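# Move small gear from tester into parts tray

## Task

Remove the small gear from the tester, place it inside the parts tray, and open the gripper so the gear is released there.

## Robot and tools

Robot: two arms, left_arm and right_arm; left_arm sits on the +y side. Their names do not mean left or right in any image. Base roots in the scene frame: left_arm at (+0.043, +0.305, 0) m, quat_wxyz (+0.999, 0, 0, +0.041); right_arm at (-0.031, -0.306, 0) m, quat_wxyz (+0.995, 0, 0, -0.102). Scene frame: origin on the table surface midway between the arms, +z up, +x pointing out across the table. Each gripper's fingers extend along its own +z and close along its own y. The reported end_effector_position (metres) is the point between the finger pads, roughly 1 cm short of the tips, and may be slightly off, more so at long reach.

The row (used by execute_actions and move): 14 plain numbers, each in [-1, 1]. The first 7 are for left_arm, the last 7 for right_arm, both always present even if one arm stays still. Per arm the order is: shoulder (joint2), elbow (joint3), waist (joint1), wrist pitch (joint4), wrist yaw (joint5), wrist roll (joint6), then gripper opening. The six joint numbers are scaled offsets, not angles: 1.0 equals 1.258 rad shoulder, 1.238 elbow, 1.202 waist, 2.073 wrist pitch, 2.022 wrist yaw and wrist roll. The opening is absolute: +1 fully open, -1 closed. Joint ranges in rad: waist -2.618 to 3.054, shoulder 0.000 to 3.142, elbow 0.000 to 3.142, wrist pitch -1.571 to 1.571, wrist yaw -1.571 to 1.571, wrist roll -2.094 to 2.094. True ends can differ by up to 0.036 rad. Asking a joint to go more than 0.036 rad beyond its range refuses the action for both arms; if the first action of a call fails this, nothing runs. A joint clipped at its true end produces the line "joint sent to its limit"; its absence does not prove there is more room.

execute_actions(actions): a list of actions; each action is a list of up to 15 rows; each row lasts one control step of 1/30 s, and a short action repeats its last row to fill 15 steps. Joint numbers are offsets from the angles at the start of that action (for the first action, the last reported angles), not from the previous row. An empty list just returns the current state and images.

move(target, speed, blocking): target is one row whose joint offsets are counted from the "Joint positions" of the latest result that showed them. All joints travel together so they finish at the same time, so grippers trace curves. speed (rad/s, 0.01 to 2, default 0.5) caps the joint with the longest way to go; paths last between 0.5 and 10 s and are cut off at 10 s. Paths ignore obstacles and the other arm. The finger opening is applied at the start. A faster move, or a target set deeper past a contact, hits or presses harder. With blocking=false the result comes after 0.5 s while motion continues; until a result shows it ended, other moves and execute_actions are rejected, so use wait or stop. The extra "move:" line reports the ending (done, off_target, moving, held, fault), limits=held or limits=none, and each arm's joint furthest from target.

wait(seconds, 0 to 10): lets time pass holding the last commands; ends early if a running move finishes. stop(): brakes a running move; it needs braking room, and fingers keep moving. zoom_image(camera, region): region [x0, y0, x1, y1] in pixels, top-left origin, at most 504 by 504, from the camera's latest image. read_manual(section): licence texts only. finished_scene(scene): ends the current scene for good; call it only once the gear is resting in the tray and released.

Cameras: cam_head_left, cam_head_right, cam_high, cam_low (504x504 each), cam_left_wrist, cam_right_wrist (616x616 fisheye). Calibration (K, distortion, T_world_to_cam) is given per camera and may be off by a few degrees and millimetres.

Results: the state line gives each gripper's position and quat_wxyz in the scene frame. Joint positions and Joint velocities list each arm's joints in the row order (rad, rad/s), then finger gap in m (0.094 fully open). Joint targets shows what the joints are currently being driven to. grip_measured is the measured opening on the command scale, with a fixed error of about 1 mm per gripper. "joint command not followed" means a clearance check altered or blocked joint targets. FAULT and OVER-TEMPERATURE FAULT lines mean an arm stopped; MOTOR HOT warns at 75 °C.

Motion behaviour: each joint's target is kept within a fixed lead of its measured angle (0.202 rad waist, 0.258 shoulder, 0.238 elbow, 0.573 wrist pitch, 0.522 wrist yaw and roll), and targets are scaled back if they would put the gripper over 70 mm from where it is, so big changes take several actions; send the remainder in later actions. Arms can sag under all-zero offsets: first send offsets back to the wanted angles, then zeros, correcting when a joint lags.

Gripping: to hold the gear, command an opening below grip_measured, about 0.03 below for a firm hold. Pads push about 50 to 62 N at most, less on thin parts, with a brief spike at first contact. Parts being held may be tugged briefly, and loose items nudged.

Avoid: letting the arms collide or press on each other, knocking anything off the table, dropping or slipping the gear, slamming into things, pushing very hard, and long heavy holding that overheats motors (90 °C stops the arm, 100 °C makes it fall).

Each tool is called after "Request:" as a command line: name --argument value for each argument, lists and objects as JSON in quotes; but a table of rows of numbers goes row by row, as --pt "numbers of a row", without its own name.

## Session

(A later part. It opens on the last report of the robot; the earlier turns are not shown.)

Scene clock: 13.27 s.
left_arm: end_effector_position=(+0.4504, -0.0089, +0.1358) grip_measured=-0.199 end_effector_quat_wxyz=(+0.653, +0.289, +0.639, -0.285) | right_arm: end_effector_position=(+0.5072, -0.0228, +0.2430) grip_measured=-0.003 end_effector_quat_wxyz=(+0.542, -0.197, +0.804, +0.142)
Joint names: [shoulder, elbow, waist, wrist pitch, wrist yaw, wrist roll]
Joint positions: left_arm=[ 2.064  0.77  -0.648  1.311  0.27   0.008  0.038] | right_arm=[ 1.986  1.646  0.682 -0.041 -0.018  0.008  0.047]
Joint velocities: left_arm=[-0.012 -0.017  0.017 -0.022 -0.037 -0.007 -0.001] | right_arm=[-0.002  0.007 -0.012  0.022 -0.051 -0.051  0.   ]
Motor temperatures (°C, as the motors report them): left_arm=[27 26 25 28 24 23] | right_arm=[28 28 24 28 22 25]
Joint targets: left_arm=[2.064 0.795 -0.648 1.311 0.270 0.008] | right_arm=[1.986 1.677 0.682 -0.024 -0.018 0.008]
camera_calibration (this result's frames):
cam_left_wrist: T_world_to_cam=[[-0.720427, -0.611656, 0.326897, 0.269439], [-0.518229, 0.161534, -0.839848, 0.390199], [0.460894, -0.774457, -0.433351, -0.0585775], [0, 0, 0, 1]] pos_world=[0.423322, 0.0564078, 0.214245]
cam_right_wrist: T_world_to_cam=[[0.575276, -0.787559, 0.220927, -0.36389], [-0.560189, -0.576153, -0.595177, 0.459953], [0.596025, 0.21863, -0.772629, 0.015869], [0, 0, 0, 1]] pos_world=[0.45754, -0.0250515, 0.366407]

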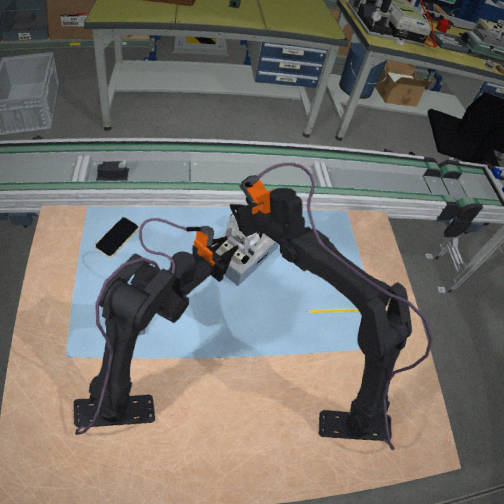

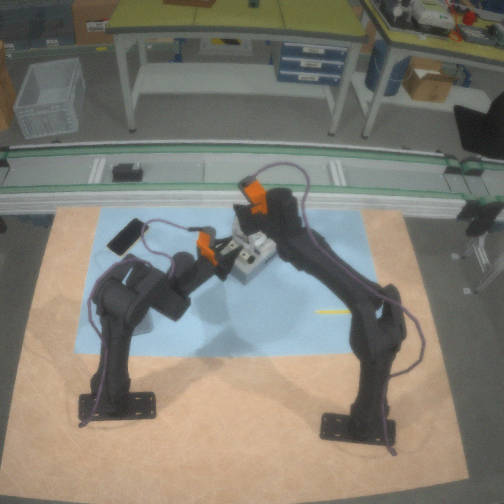

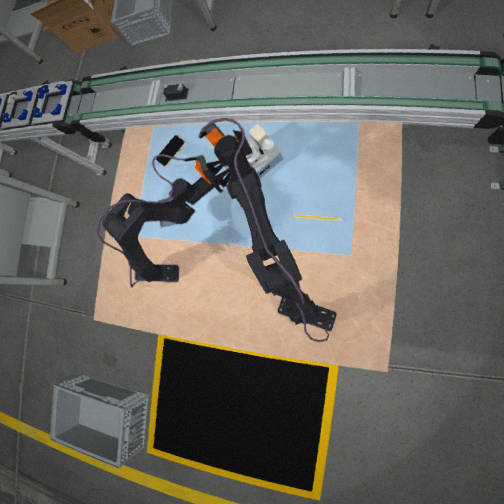

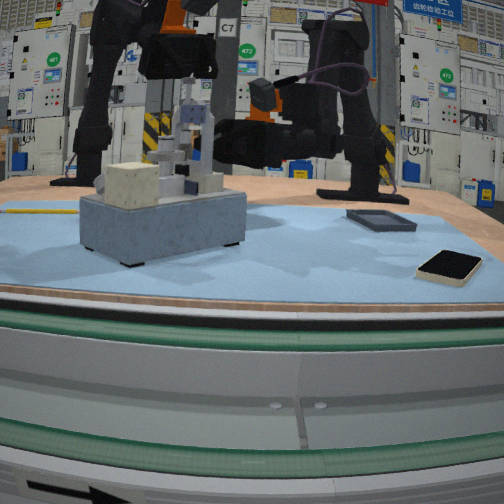

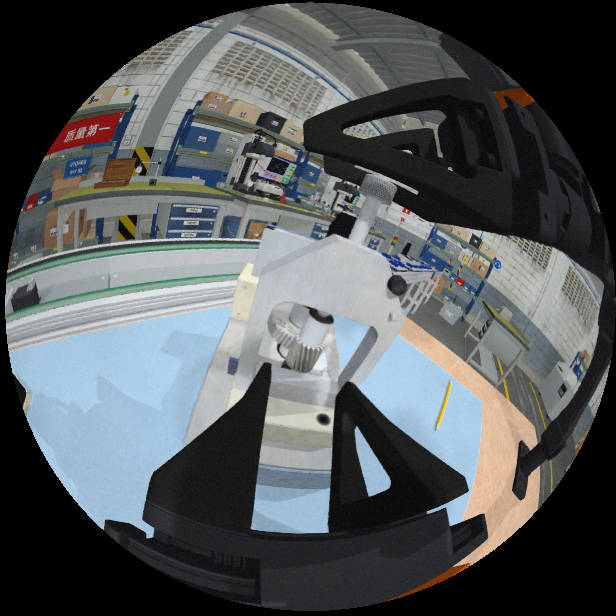

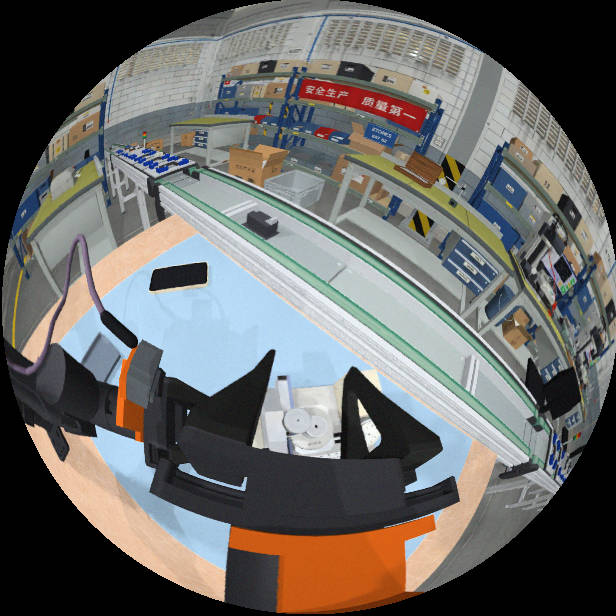

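Request:
execute_actions --actions '[[[0,0.02,0,0,0,0,-0.2,0,0.007,0,-0.004,0,0,0]],[[0,0.02,0,0,0,0,-0.2,0,0.025,0,0.008,0,0,0]]]'

Request:
zoom_image --camera "cam_low" --region '[100,30,300,230]'

Scene clock: 14.40 s.
left_arm: end_effector_position=(+0.4504, -0.0089, +0.1358) grip_measured=-0.199 end_effector_quat_wxyz=(+0.653, +0.289, +0.639, -0.285) | right_arm: end_effector_position=(+0.5068, -0.0229, +0.2419) grip_measured=-0.003 end_effector_quat_wxyz=(+0.541, -0.197, +0.805, +0.142)
Joint names: [shoulder, elbow, waist, wrist pitch, wrist yaw, wrist roll]
Joint positions: left_arm=[ 2.064  0.77  -0.648  1.311  0.27   0.008  0.038] | right_arm=[ 1.986  1.646  0.682 -0.046 -0.018  0.008  0.047]
Joint velocities: left_arm=[-0.007  0.012 -0.012 -0.022 -0.037  0.007 -0.   ] | right_arm=[-0.002  0.012 -0.017 -0.051  0.037 -0.051  0.   ]
Motor temperatures (°C, as the motors report them): left_arm=[27 26 25 28 24 23] | right_arm=[28 29 24 28 22 25]
Joint targets: left_arm=[2.064 0.795 -0.648 1.311 0.270 0.008] | right_arm=[1.986 1.677 0.682 -0.029 -0.018 0.008]
camera_calibration (this result's frames):
cam_left_wrist: T_world_to_cam=[[-0.720427, -0.611656, 0.326897, 0.269439], [-0.518229, 0.161534, -0.839848, 0.390199], [0.460894, -0.774457, -0.433351, -0.0585775], [0, 0, 0, 1]] pos_world=[0.423322, 0.0564078, 0.214245]
cam_right_wrist: T_world_to_cam=[[0.576173, -0.787096, 0.22024, -0.363871], [-0.562603, -0.577399, -0.591682, 0.459349], [0.592877, 0.217004, -0.775504, 0.0175757], [0, 0, 0, 1]] pos_world=[0.457664, -0.0249874, 0.365558]

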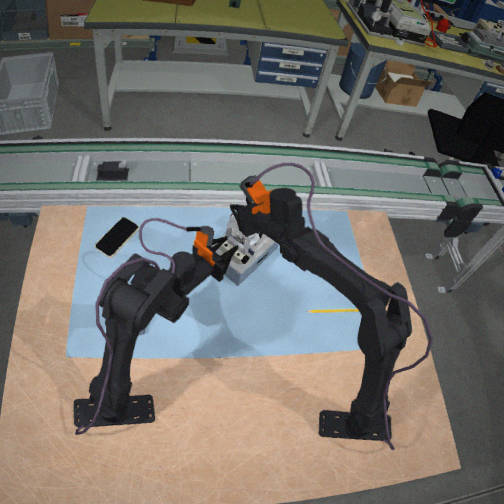

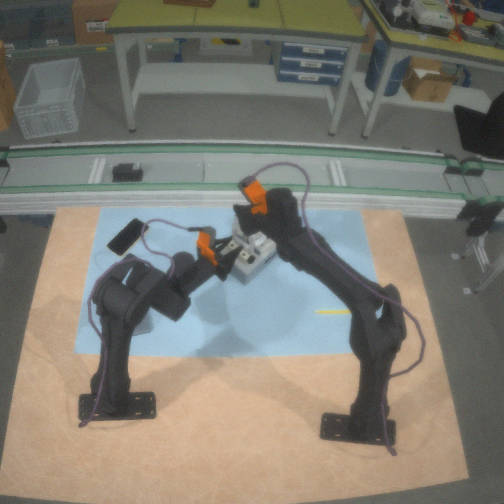

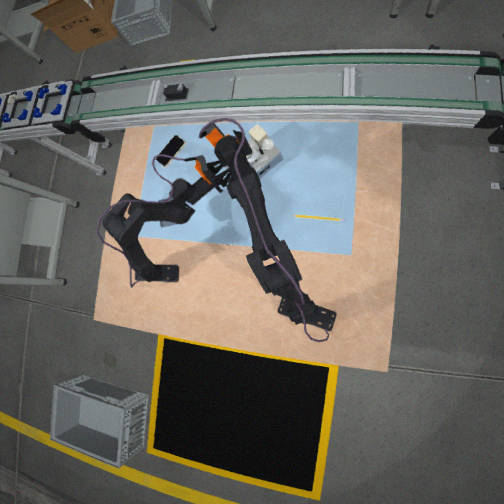

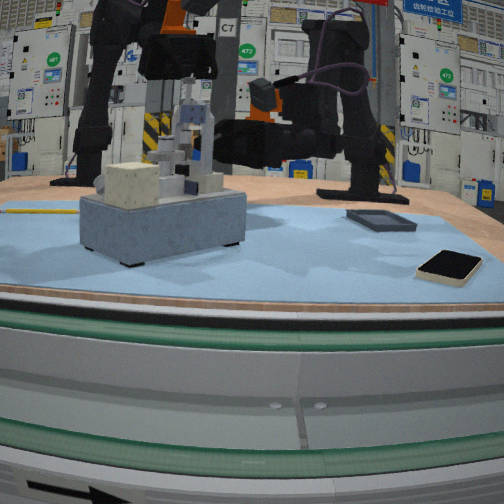

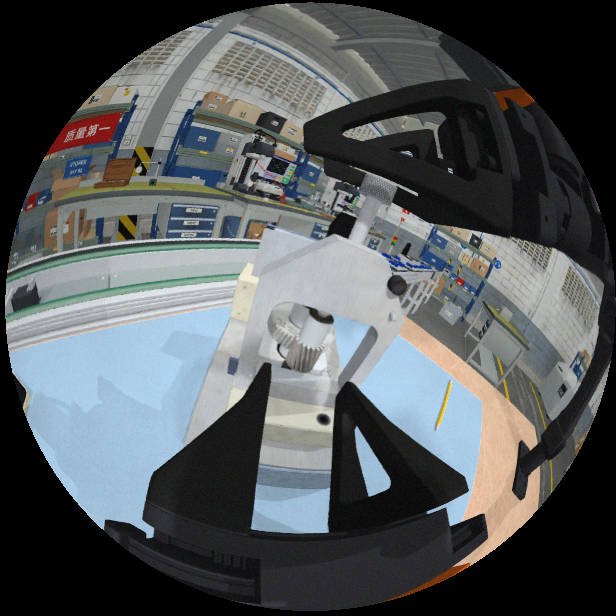

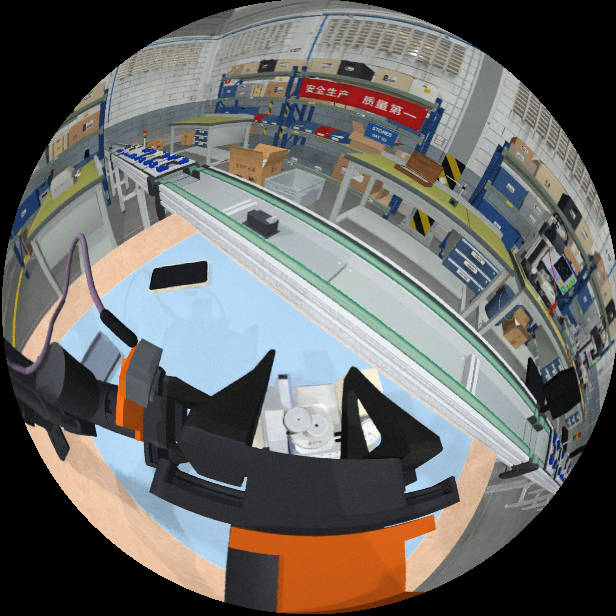

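Region (100, 30, 300, 230) of cam_low's 504x504 image, scaled by 2.520, with more detail than that image has.

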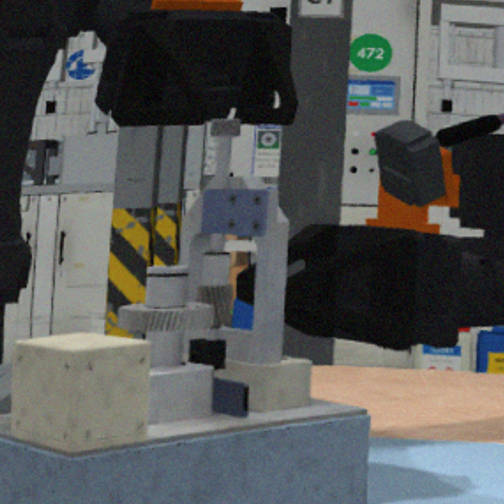

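Request:
execute_actions --actions '[[[0,0.02,0,0,0,0,-0.2,0,0.025,0,-0.066,0,0,0]],[[0,0.02,0,0,0,0,-0.2,0,0.025,0,0.008,0,0,0]]]'

Request:
zoom_image --camera "cam_low" --region '[100,30,300,230]'

Scene clock: 15.63 s.
left_arm: end_effector_position=(+0.4504, -0.0089, +0.1358) grip_measured=-0.199 end_effector_quat_wxyz=(+0.653, +0.289, +0.639, -0.285) | right_arm: end_effector_position=(+0.4950, -0.0290, +0.2155) grip_measured=-0.003 end_effector_quat_wxyz=(+0.489, -0.205, +0.838, +0.129)
Joint names: [shoulder, elbow, waist, wrist pitch, wrist yaw, wrist roll]
Joint positions: left_arm=[ 2.064  0.77  -0.648  1.311  0.27   0.008  0.038] | right_arm=[ 1.986  1.652  0.682 -0.176 -0.018  0.008  0.047]
Joint velocities: left_arm=[-0.002 -0.017 -0.007  0.007 -0.022 -0.022 -0.   ] | right_arm=[-0.002 -0.002 -0.012 -0.007 -0.007 -0.022  0.   ]
Motor temperatures (°C, as the motors report them): left_arm=[27 26 25 28 24 23] | right_arm=[28 29 24 28 22 25]
Joint targets: left_arm=[2.064 0.795 -0.648 1.311 0.270 0.008] | right_arm=[1.986 1.683 0.682 -0.159 -0.018 0.008]
camera_calibration (this result's frames):
cam_left_wrist: T_world_to_cam=[[-0.720427, -0.611656, 0.326897, 0.269439], [-0.518229, 0.161534, -0.839848, 0.390199], [0.460894, -0.774457, -0.433351, -0.0585775], [0, 0, 0, 1]] pos_world=[0.423322, 0.0564078, 0.214245]
cam_right_wrist: T_world_to_cam=[[0.599411, -0.775095, 0.199836, -0.362816], [-0.622565, -0.608365, -0.492244, 0.440948], [0.503109, 0.170645, -0.847208, 0.0639356], [0, 0, 0, 1]] pos_world=[0.459828, -0.0238695, 0.343724]

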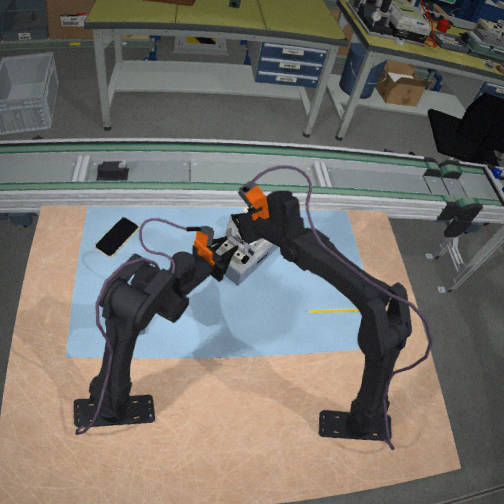

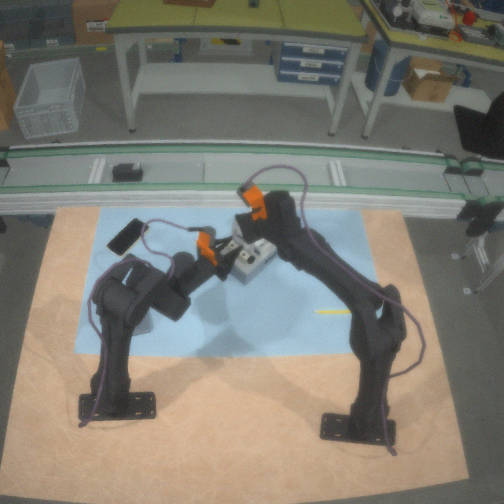

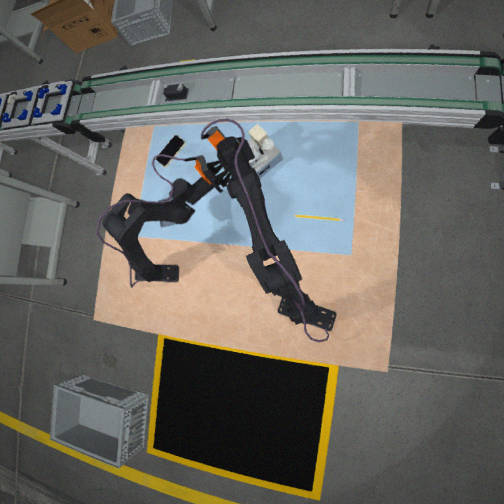

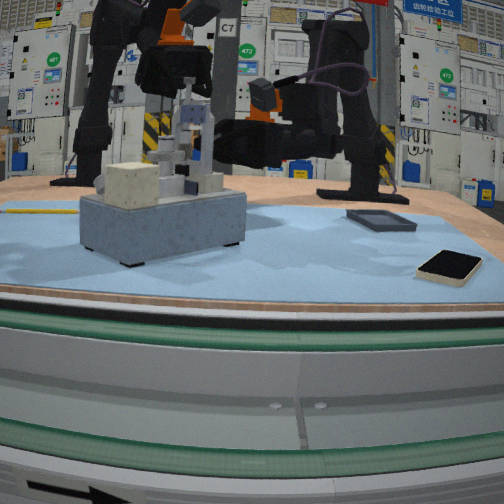

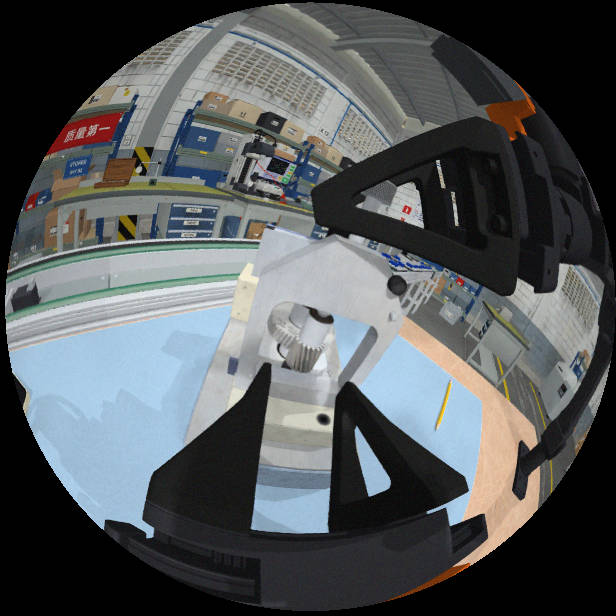

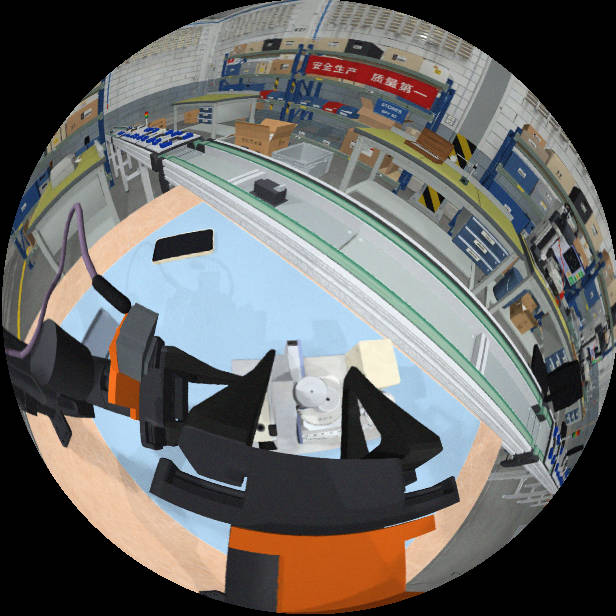

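Region (100, 30, 300, 230) of cam_low's 504x504 image, scaled by 2.520, with more detail than that image has.

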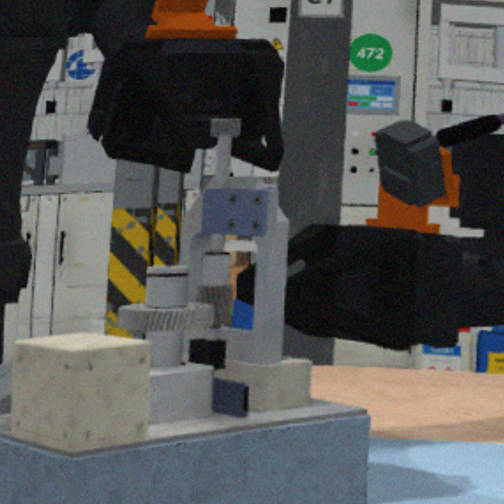

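Request:
execute_actions --actions '[[[0,0.02,0,0,0,0,-0.2,0,0.025,0,0.008,0,0,-0.5]],[[0,0.02,0,0,0,0,-0.2,0,0.025,0,0,0,0,-1]],[[0,0.02,0,0,0,0,-0.2,-0.03,0.1,0,0.1,0,0,-1]],[[0,0.02,0,0,0,0,-0.2,-0.06,0.19,0,0.25,0,0,-1]],[[0,0.02,0,0,0,0,-0.2,-0.06,0.19,0,0.25,0,0,-1]]]'

Request:
zoom_image --camera "cam_low" --region '[100,30,300,230]'

Scene clock: 18.90 s.
left_arm: end_effector_position=(+0.4504, -0.0089, +0.1358) grip_measured=-0.199 end_effector_quat_wxyz=(+0.653, +0.289, +0.639, -0.285) | right_arm: end_effector_position=(+0.4947, -0.0261, +0.2238) grip_measured=-0.752 end_effector_quat_wxyz=(+0.490, -0.208, +0.836, +0.132)
Joint names: [shoulder, elbow, waist, wrist pitch, wrist yaw, wrist roll]
Joint positions: left_arm=[ 2.064  0.77  -0.648  1.311  0.27   0.008  0.038] | right_arm=[ 1.986  1.684  0.685 -0.204 -0.024  0.007  0.012]
Joint velocities: left_arm=[-0.012 -0.017  0.007 -0.037  0.007  0.051 -0.001] | right_arm=[ 0.002  0.017  0.012 -0.066  0.007 -0.051  0.001]
Motor temperatures (°C, as the motors report them): left_arm=[27 26 25 29 24 23] | right_arm=[29 30 24 30 22 25]
Joint targets: left_arm=[2.064 0.795 -0.648 1.311 0.270 0.008] | right_arm=[1.962 1.759 0.685 -0.035 -0.024 0.007]
camera_calibration (this result's frames):
cam_left_wrist: T_world_to_cam=[[-0.720427, -0.611656, 0.326897, 0.269439], [-0.518229, 0.161534, -0.839848, 0.390199], [0.460894, -0.774457, -0.433351, -0.0585775], [0, 0, 0, 1]] pos_world=[0.423322, 0.0564078, 0.214245]
cam_right_wrist: T_world_to_cam=[[0.605587, -0.77047, 0.199102, -0.364762], [-0.616505, -0.612439, -0.494814, 0.444097], [0.503177, 0.176906, -0.845883, 0.0704351], [0, 0, 0, 1]] pos_world=[0.459242, -0.0215168, 0.35195]

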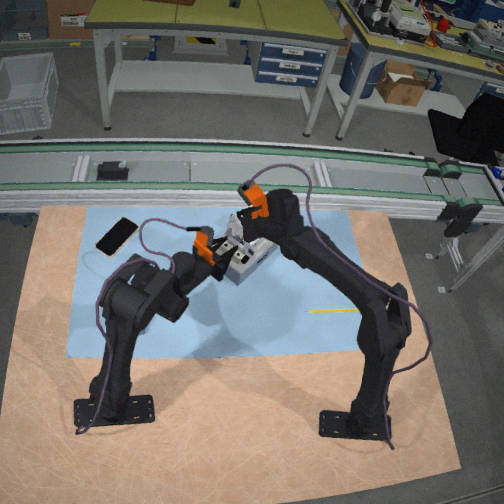

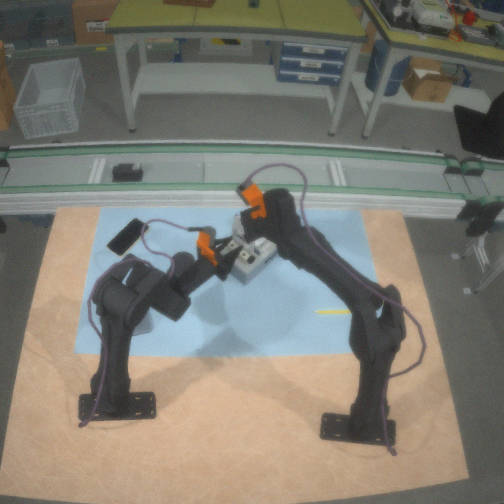

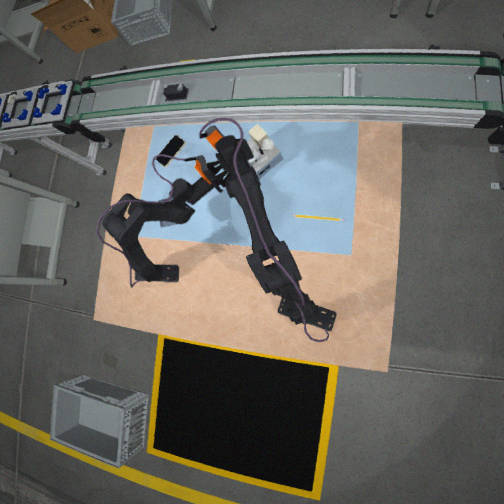

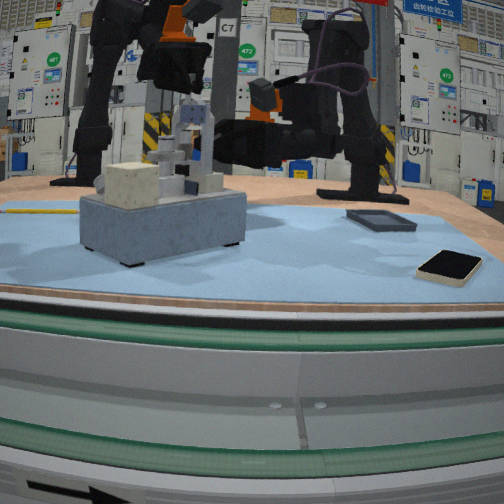

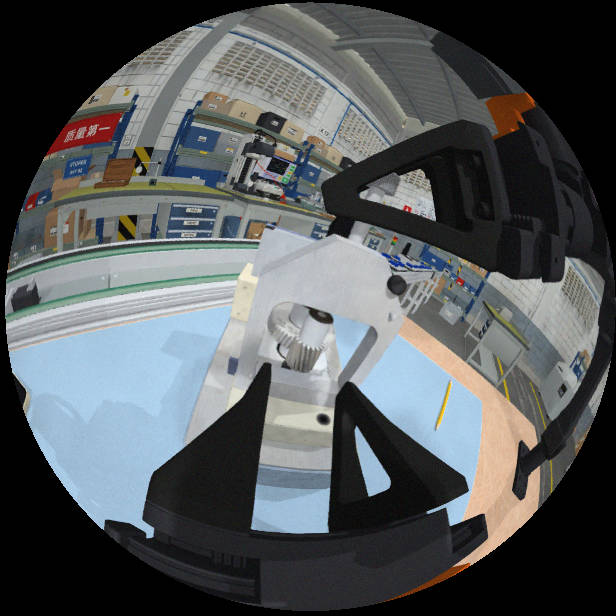

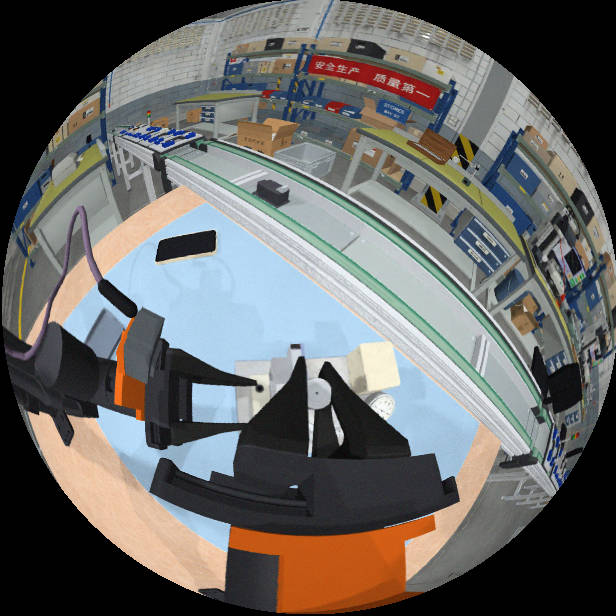

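Region (100, 30, 300, 230) of cam_low's 504x504 image, scaled by 2.520, with more detail than that image has.

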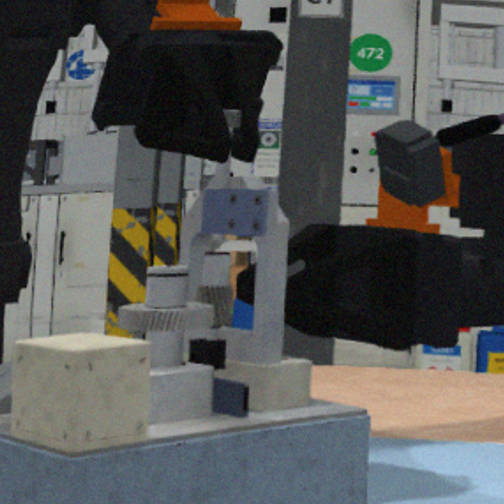

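Request:
execute_actions --actions '[[[0.025,0.09,-0.012,-0.03,-0.008,0,-0.2,-0.06,0.19,0,0.25,0,0,-1]],[[0.025,0.09,-0.012,-0.03,-0.008,0,-0.2,-0.06,0.19,0,0.25,0,0,-1]],[[0,0.025,0,0,0,0,-0.2,-0.06,0.19,0,0.25,0,0,-1]]]'

Request:
zoom_image --camera "cam_low" --region '[100,30,300,230]'

Scene clock: 20.53 s.
left_arm: end_effector_position=(+0.4743, -0.0385, +0.1471) grip_measured=-0.199 end_effector_quat_wxyz=(+0.656, +0.295, +0.630, -0.294) | right_arm: end_effector_position=(+0.4946, -0.0260, +0.2255) grip_measured=-0.752 end_effector_quat_wxyz=(+0.489, -0.208, +0.837, +0.132)
Joint names: [shoulder, elbow, waist, wrist pitch, wrist yaw, wrist roll]
Joint positions: left_arm=[ 2.124  0.942 -0.67   1.216  0.271  0.008  0.038] | right_arm=[ 1.986  1.692  0.685 -0.214 -0.024  0.007  0.012]
Joint velocities: left_arm=[-0.002  0.002 -0.007 -0.007 -0.066 -0.037  0.001] | right_arm=[-0.007  0.002  0.002 -0.066 -0.037  0.022  0.   ]
Motor temperatures (°C, as the motors report them): left_arm=[28 26 25 29 24 23] | right_arm=[30 31 24 31 22 25]
Joint targets: left_arm=[2.124 0.973 -0.670 1.216 0.269 0.008] | right_arm=[1.962 1.767 0.685 -0.045 -0.024 0.007]
camera_calibration (this result's frames):
cam_left_wrist: T_world_to_cam=[[-0.738915, -0.591624, 0.322468, 0.275023], [-0.502771, 0.1655, -0.848428, 0.410963], [0.448582, -0.789044, -0.419743, -0.0843622], [0, 0, 0, 1]] pos_world=[0.447682, 0.0281301, 0.224576]
cam_right_wrist: T_world_to_cam=[[0.60613, -0.77016, 0.198646, -0.365178], [-0.617012, -0.612911, -0.493596, 0.444856], [0.5019, 0.176616, -0.846701, 0.0727116], [0, 0, 0, 1]] pos_world=[0.459333, -0.0214304, 0.353685]

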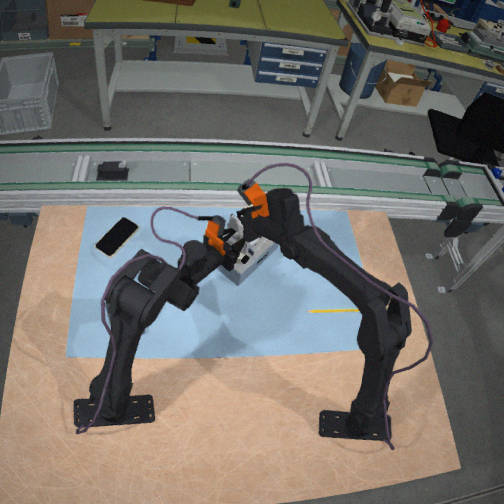

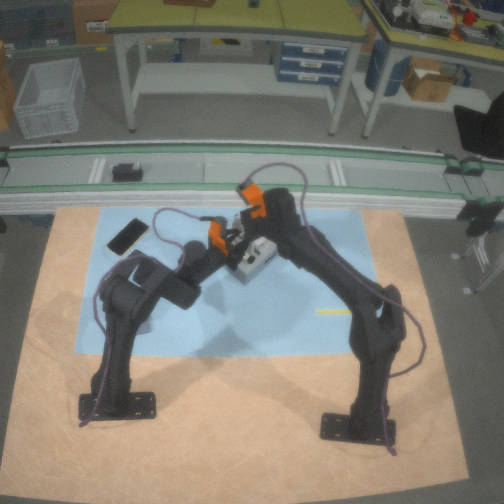

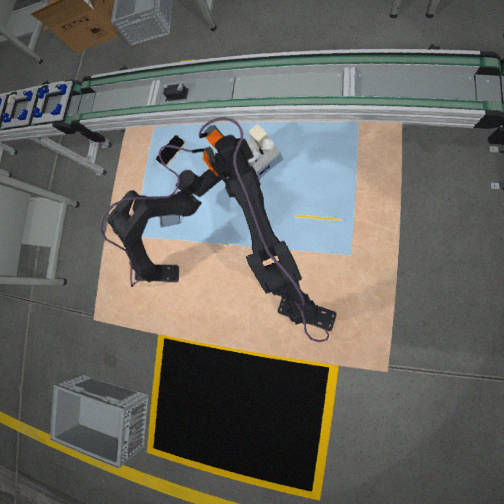

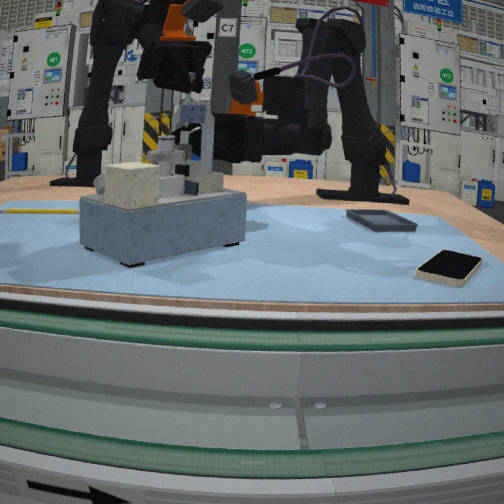

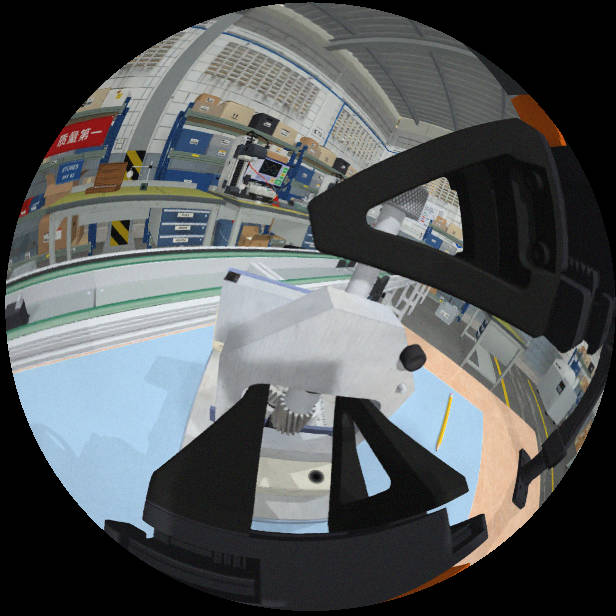

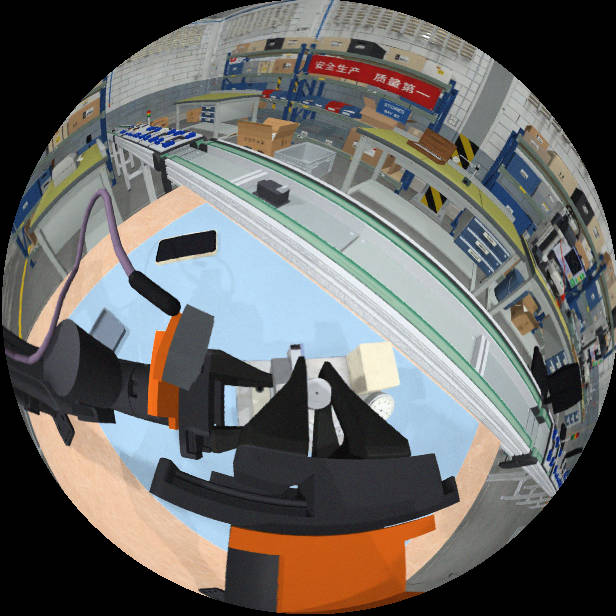

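Region (100, 30, 300, 230) of cam_low's 504x504 image, scaled by 2.520, with more detail than that image has.

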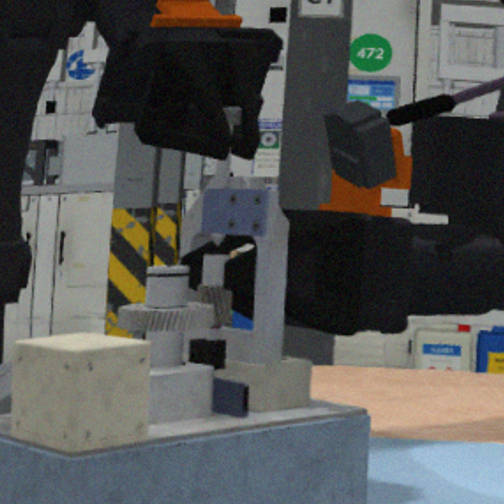

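Request:
execute_actions --actions '[[[0,0.025,0,-0.035,-0.01,0,-0.2,-0.06,0.19,0,0.25,0,0,-1]],[[0,0.025,0,0,0,0,-0.2,-0.06,0.19,0,0.25,0,0,-1]]]'

Request:
zoom_image --camera "cam_low" --region '[100,30,300,230]'

Scene clock: 21.70 s.
left_arm: end_effector_position=(+0.4752, -0.0396, +0.1391) grip_measured=-0.199 end_effector_quat_wxyz=(+0.642, +0.298, +0.643, -0.292) | right_arm: end_effector_position=(+0.4946, -0.0261, +0.2261) grip_measured=-0.752 end_effector_quat_wxyz=(+0.489, -0.208, +0.837, +0.132)
Joint names: [shoulder, elbow, waist, wrist pitch, wrist yaw, wrist roll]
Joint positions: left_arm=[ 2.124  0.948 -0.67   1.173  0.273  0.008  0.038] | right_arm=[ 1.986  1.695  0.685 -0.217 -0.024  0.007  0.012]
Joint velocities: left_arm=[-0.007 -0.012 -0.007  0.022  0.051  0.095  0.   ] | right_arm=[-0.007  0.002  0.002 -0.007  0.007 -0.022  0.001]
Motor temperatures (°C, as the motors report them): left_arm=[28 26 25 29 24 23] | right_arm=[30 31 24 31 22 25]
Joint targets: left_arm=[2.124 0.978 -0.670 1.173 0.271 0.008] | right_arm=[1.962 1.770 0.685 -0.049 -0.024 0.007]
camera_calibration (this result's frames):
cam_left_wrist: T_world_to_cam=[[-0.730191, -0.596678, 0.33286, 0.271836], [-0.528182, 0.18392, -0.828974, 0.414907], [0.433411, -0.78112, -0.449451, -0.0773026], [0, 0, 0, 1]] pos_world=[0.451142, 0.0255066, 0.218719]
cam_right_wrist: T_world_to_cam=[[0.606264, -0.77009, 0.198506, -0.365322], [-0.617345, -0.613085, -0.492962, 0.445128], [0.501327, 0.176318, -0.847103, 0.0736161], [0, 0, 0, 1]] pos_world=[0.459374, -0.0214092, 0.354311]

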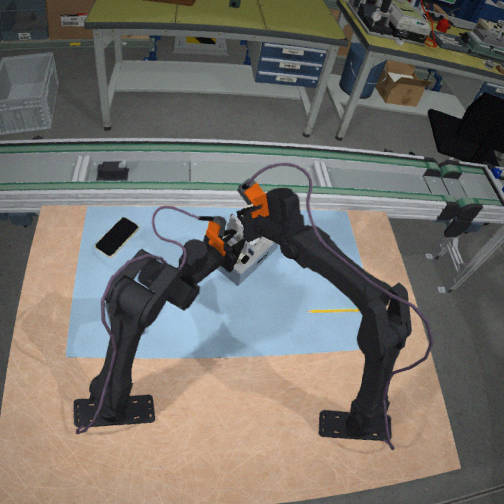

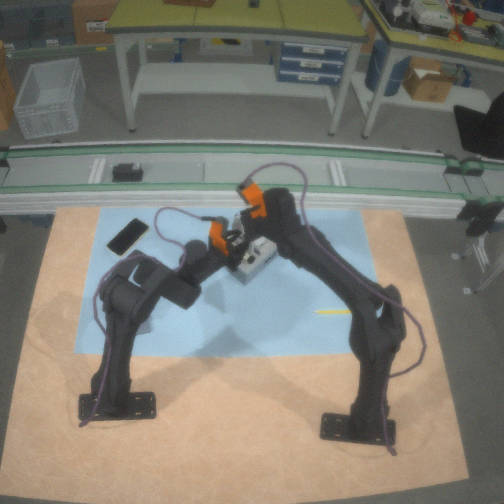

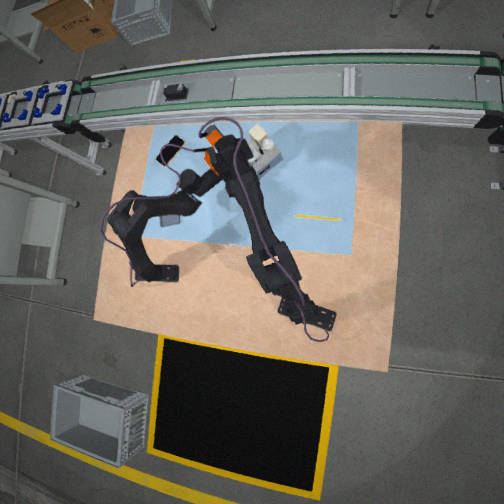

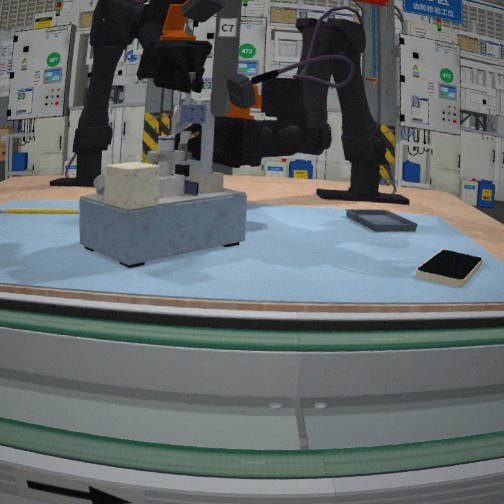

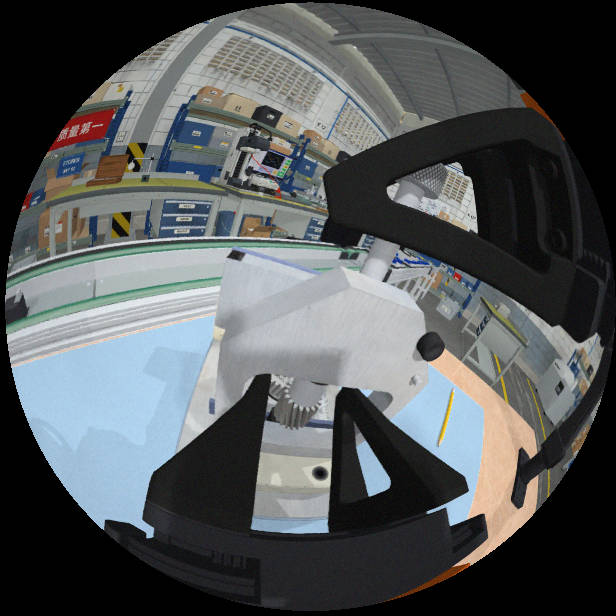

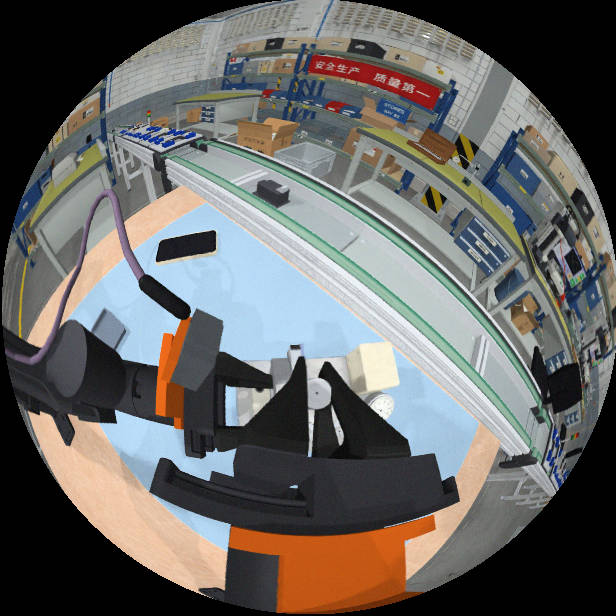

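Region (100, 30, 300, 230) of cam_low's 504x504 image, scaled by 2.520, with more detail than that image has.

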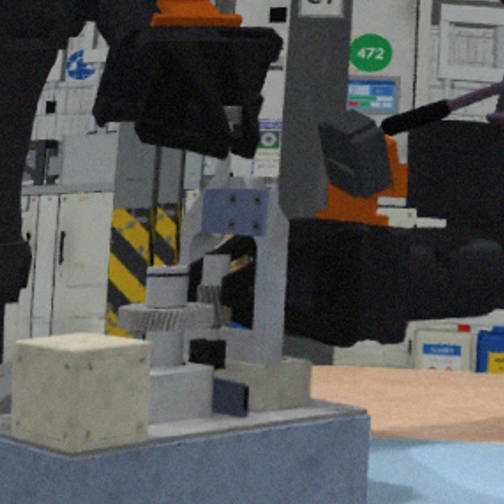

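Looks at collar height. Close and check.

Request:
execute_actions --actions '[[[0,0.025,0,0,0,0,-0.6,-0.06,0.19,0,0.25,0,0,-1]],[[0,0.025,0,0,0,0,-1,-0.06,0.19,0,0.25,0,0,-1]],[[0,0.025,0,0,0,0,-1,-0.06,0.19,0,0.25,0,0,-1]]]'

Request:
zoom_image --camera "cam_low" --region '[100,30,300,230]'

Scene clock: 23.57 s.
left_arm: end_effector_position=(+0.4762, -0.0390, +0.1395) grip_measured=-0.633 end_effector_quat_wxyz=(+0.644, +0.296, +0.643, -0.291) | right_arm: end_effector_position=(+0.4946, -0.0261, +0.2261) grip_measured=-0.752 end_effector_quat_wxyz=(+0.489, -0.208, +0.837, +0.132)
Joint names: [shoulder, elbow, waist, wrist pitch, wrist yaw, wrist roll]
Joint positions: left_arm=[ 2.124  0.949 -0.67   1.172  0.268  0.008  0.017] | right_arm=[ 1.986  1.695  0.685 -0.217 -0.024  0.007  0.012]
Joint velocities: left_arm=[-0.002 -0.002 -0.012 -0.022  0.022 -0.051  0.001] | right_arm=[ 0.012  0.002 -0.007 -0.051  0.022 -0.022 -0.001]
Motor temperatures (°C, as the motors report them): left_arm=[28 27 25 29 24 23] | right_arm=[31 32 24 32 22 25]
Joint targets: left_arm=[2.124 0.980 -0.670 1.172 0.268 0.008] | right_arm=[1.962 1.771 0.685 -0.050 -0.024 0.007]
camera_calibration (this result's frames):
cam_left_wrist: T_world_to_cam=[[-0.72698, -0.600712, 0.332634, 0.271089], [-0.528689, 0.180559, -0.829389, 0.415781], [0.438164, -0.778809, -0.448852, -0.0793988], [0, 0, 0, 1]] pos_world=[0.451685, 0.0259371, 0.219032]
cam_right_wrist: T_world_to_cam=[[0.606264, -0.77009, 0.198506, -0.365322], [-0.617345, -0.613085, -0.492962, 0.445128], [0.501327, 0.176318, -0.847103, 0.0736161], [0, 0, 0, 1]] pos_world=[0.459374, -0.0214092, 0.354311]

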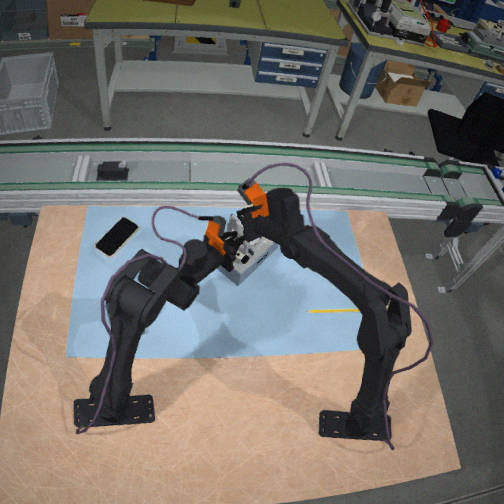

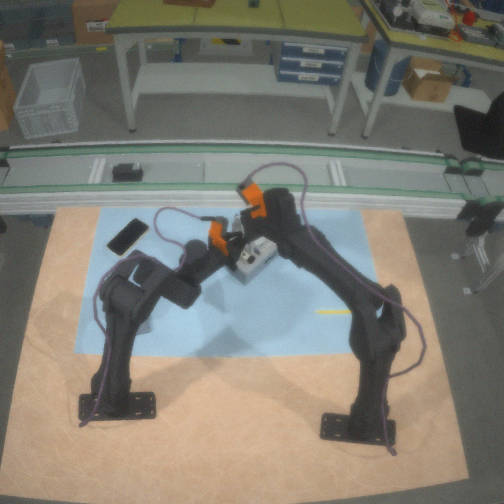

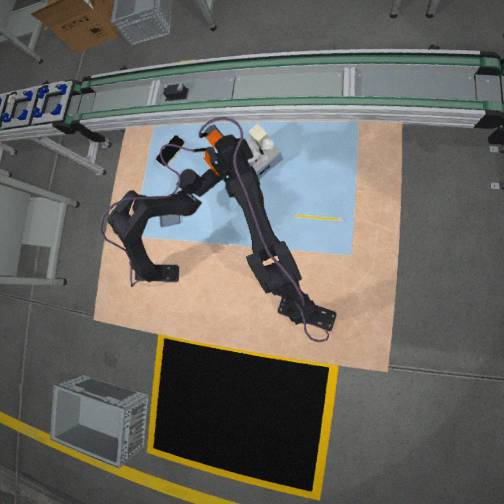

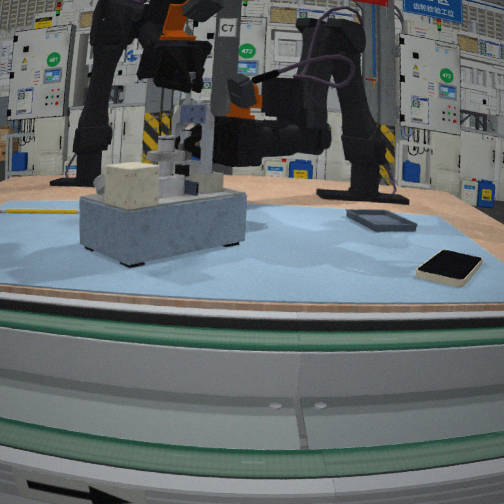

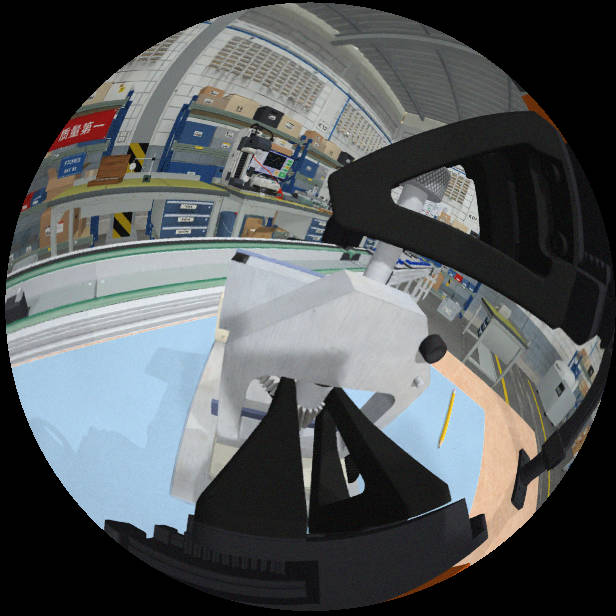

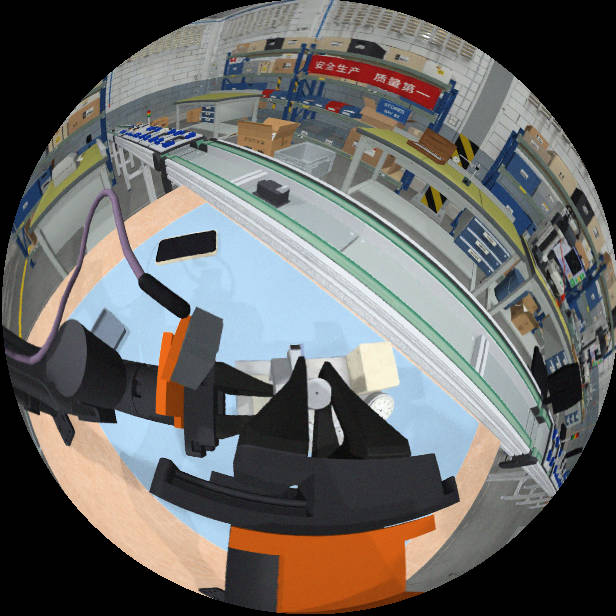

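Region (100, 30, 300, 230) of cam_low's 504x504 image, scaled by 2.520, with more detail than that image has.

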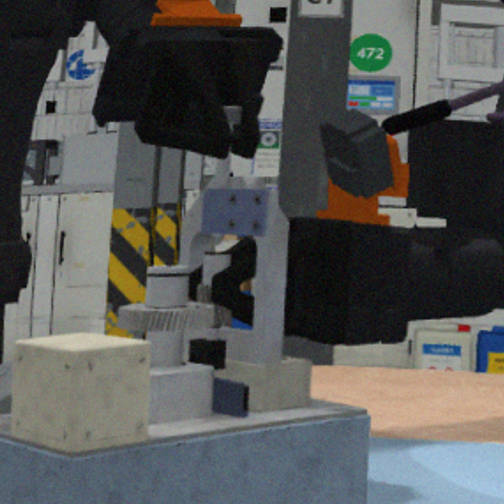

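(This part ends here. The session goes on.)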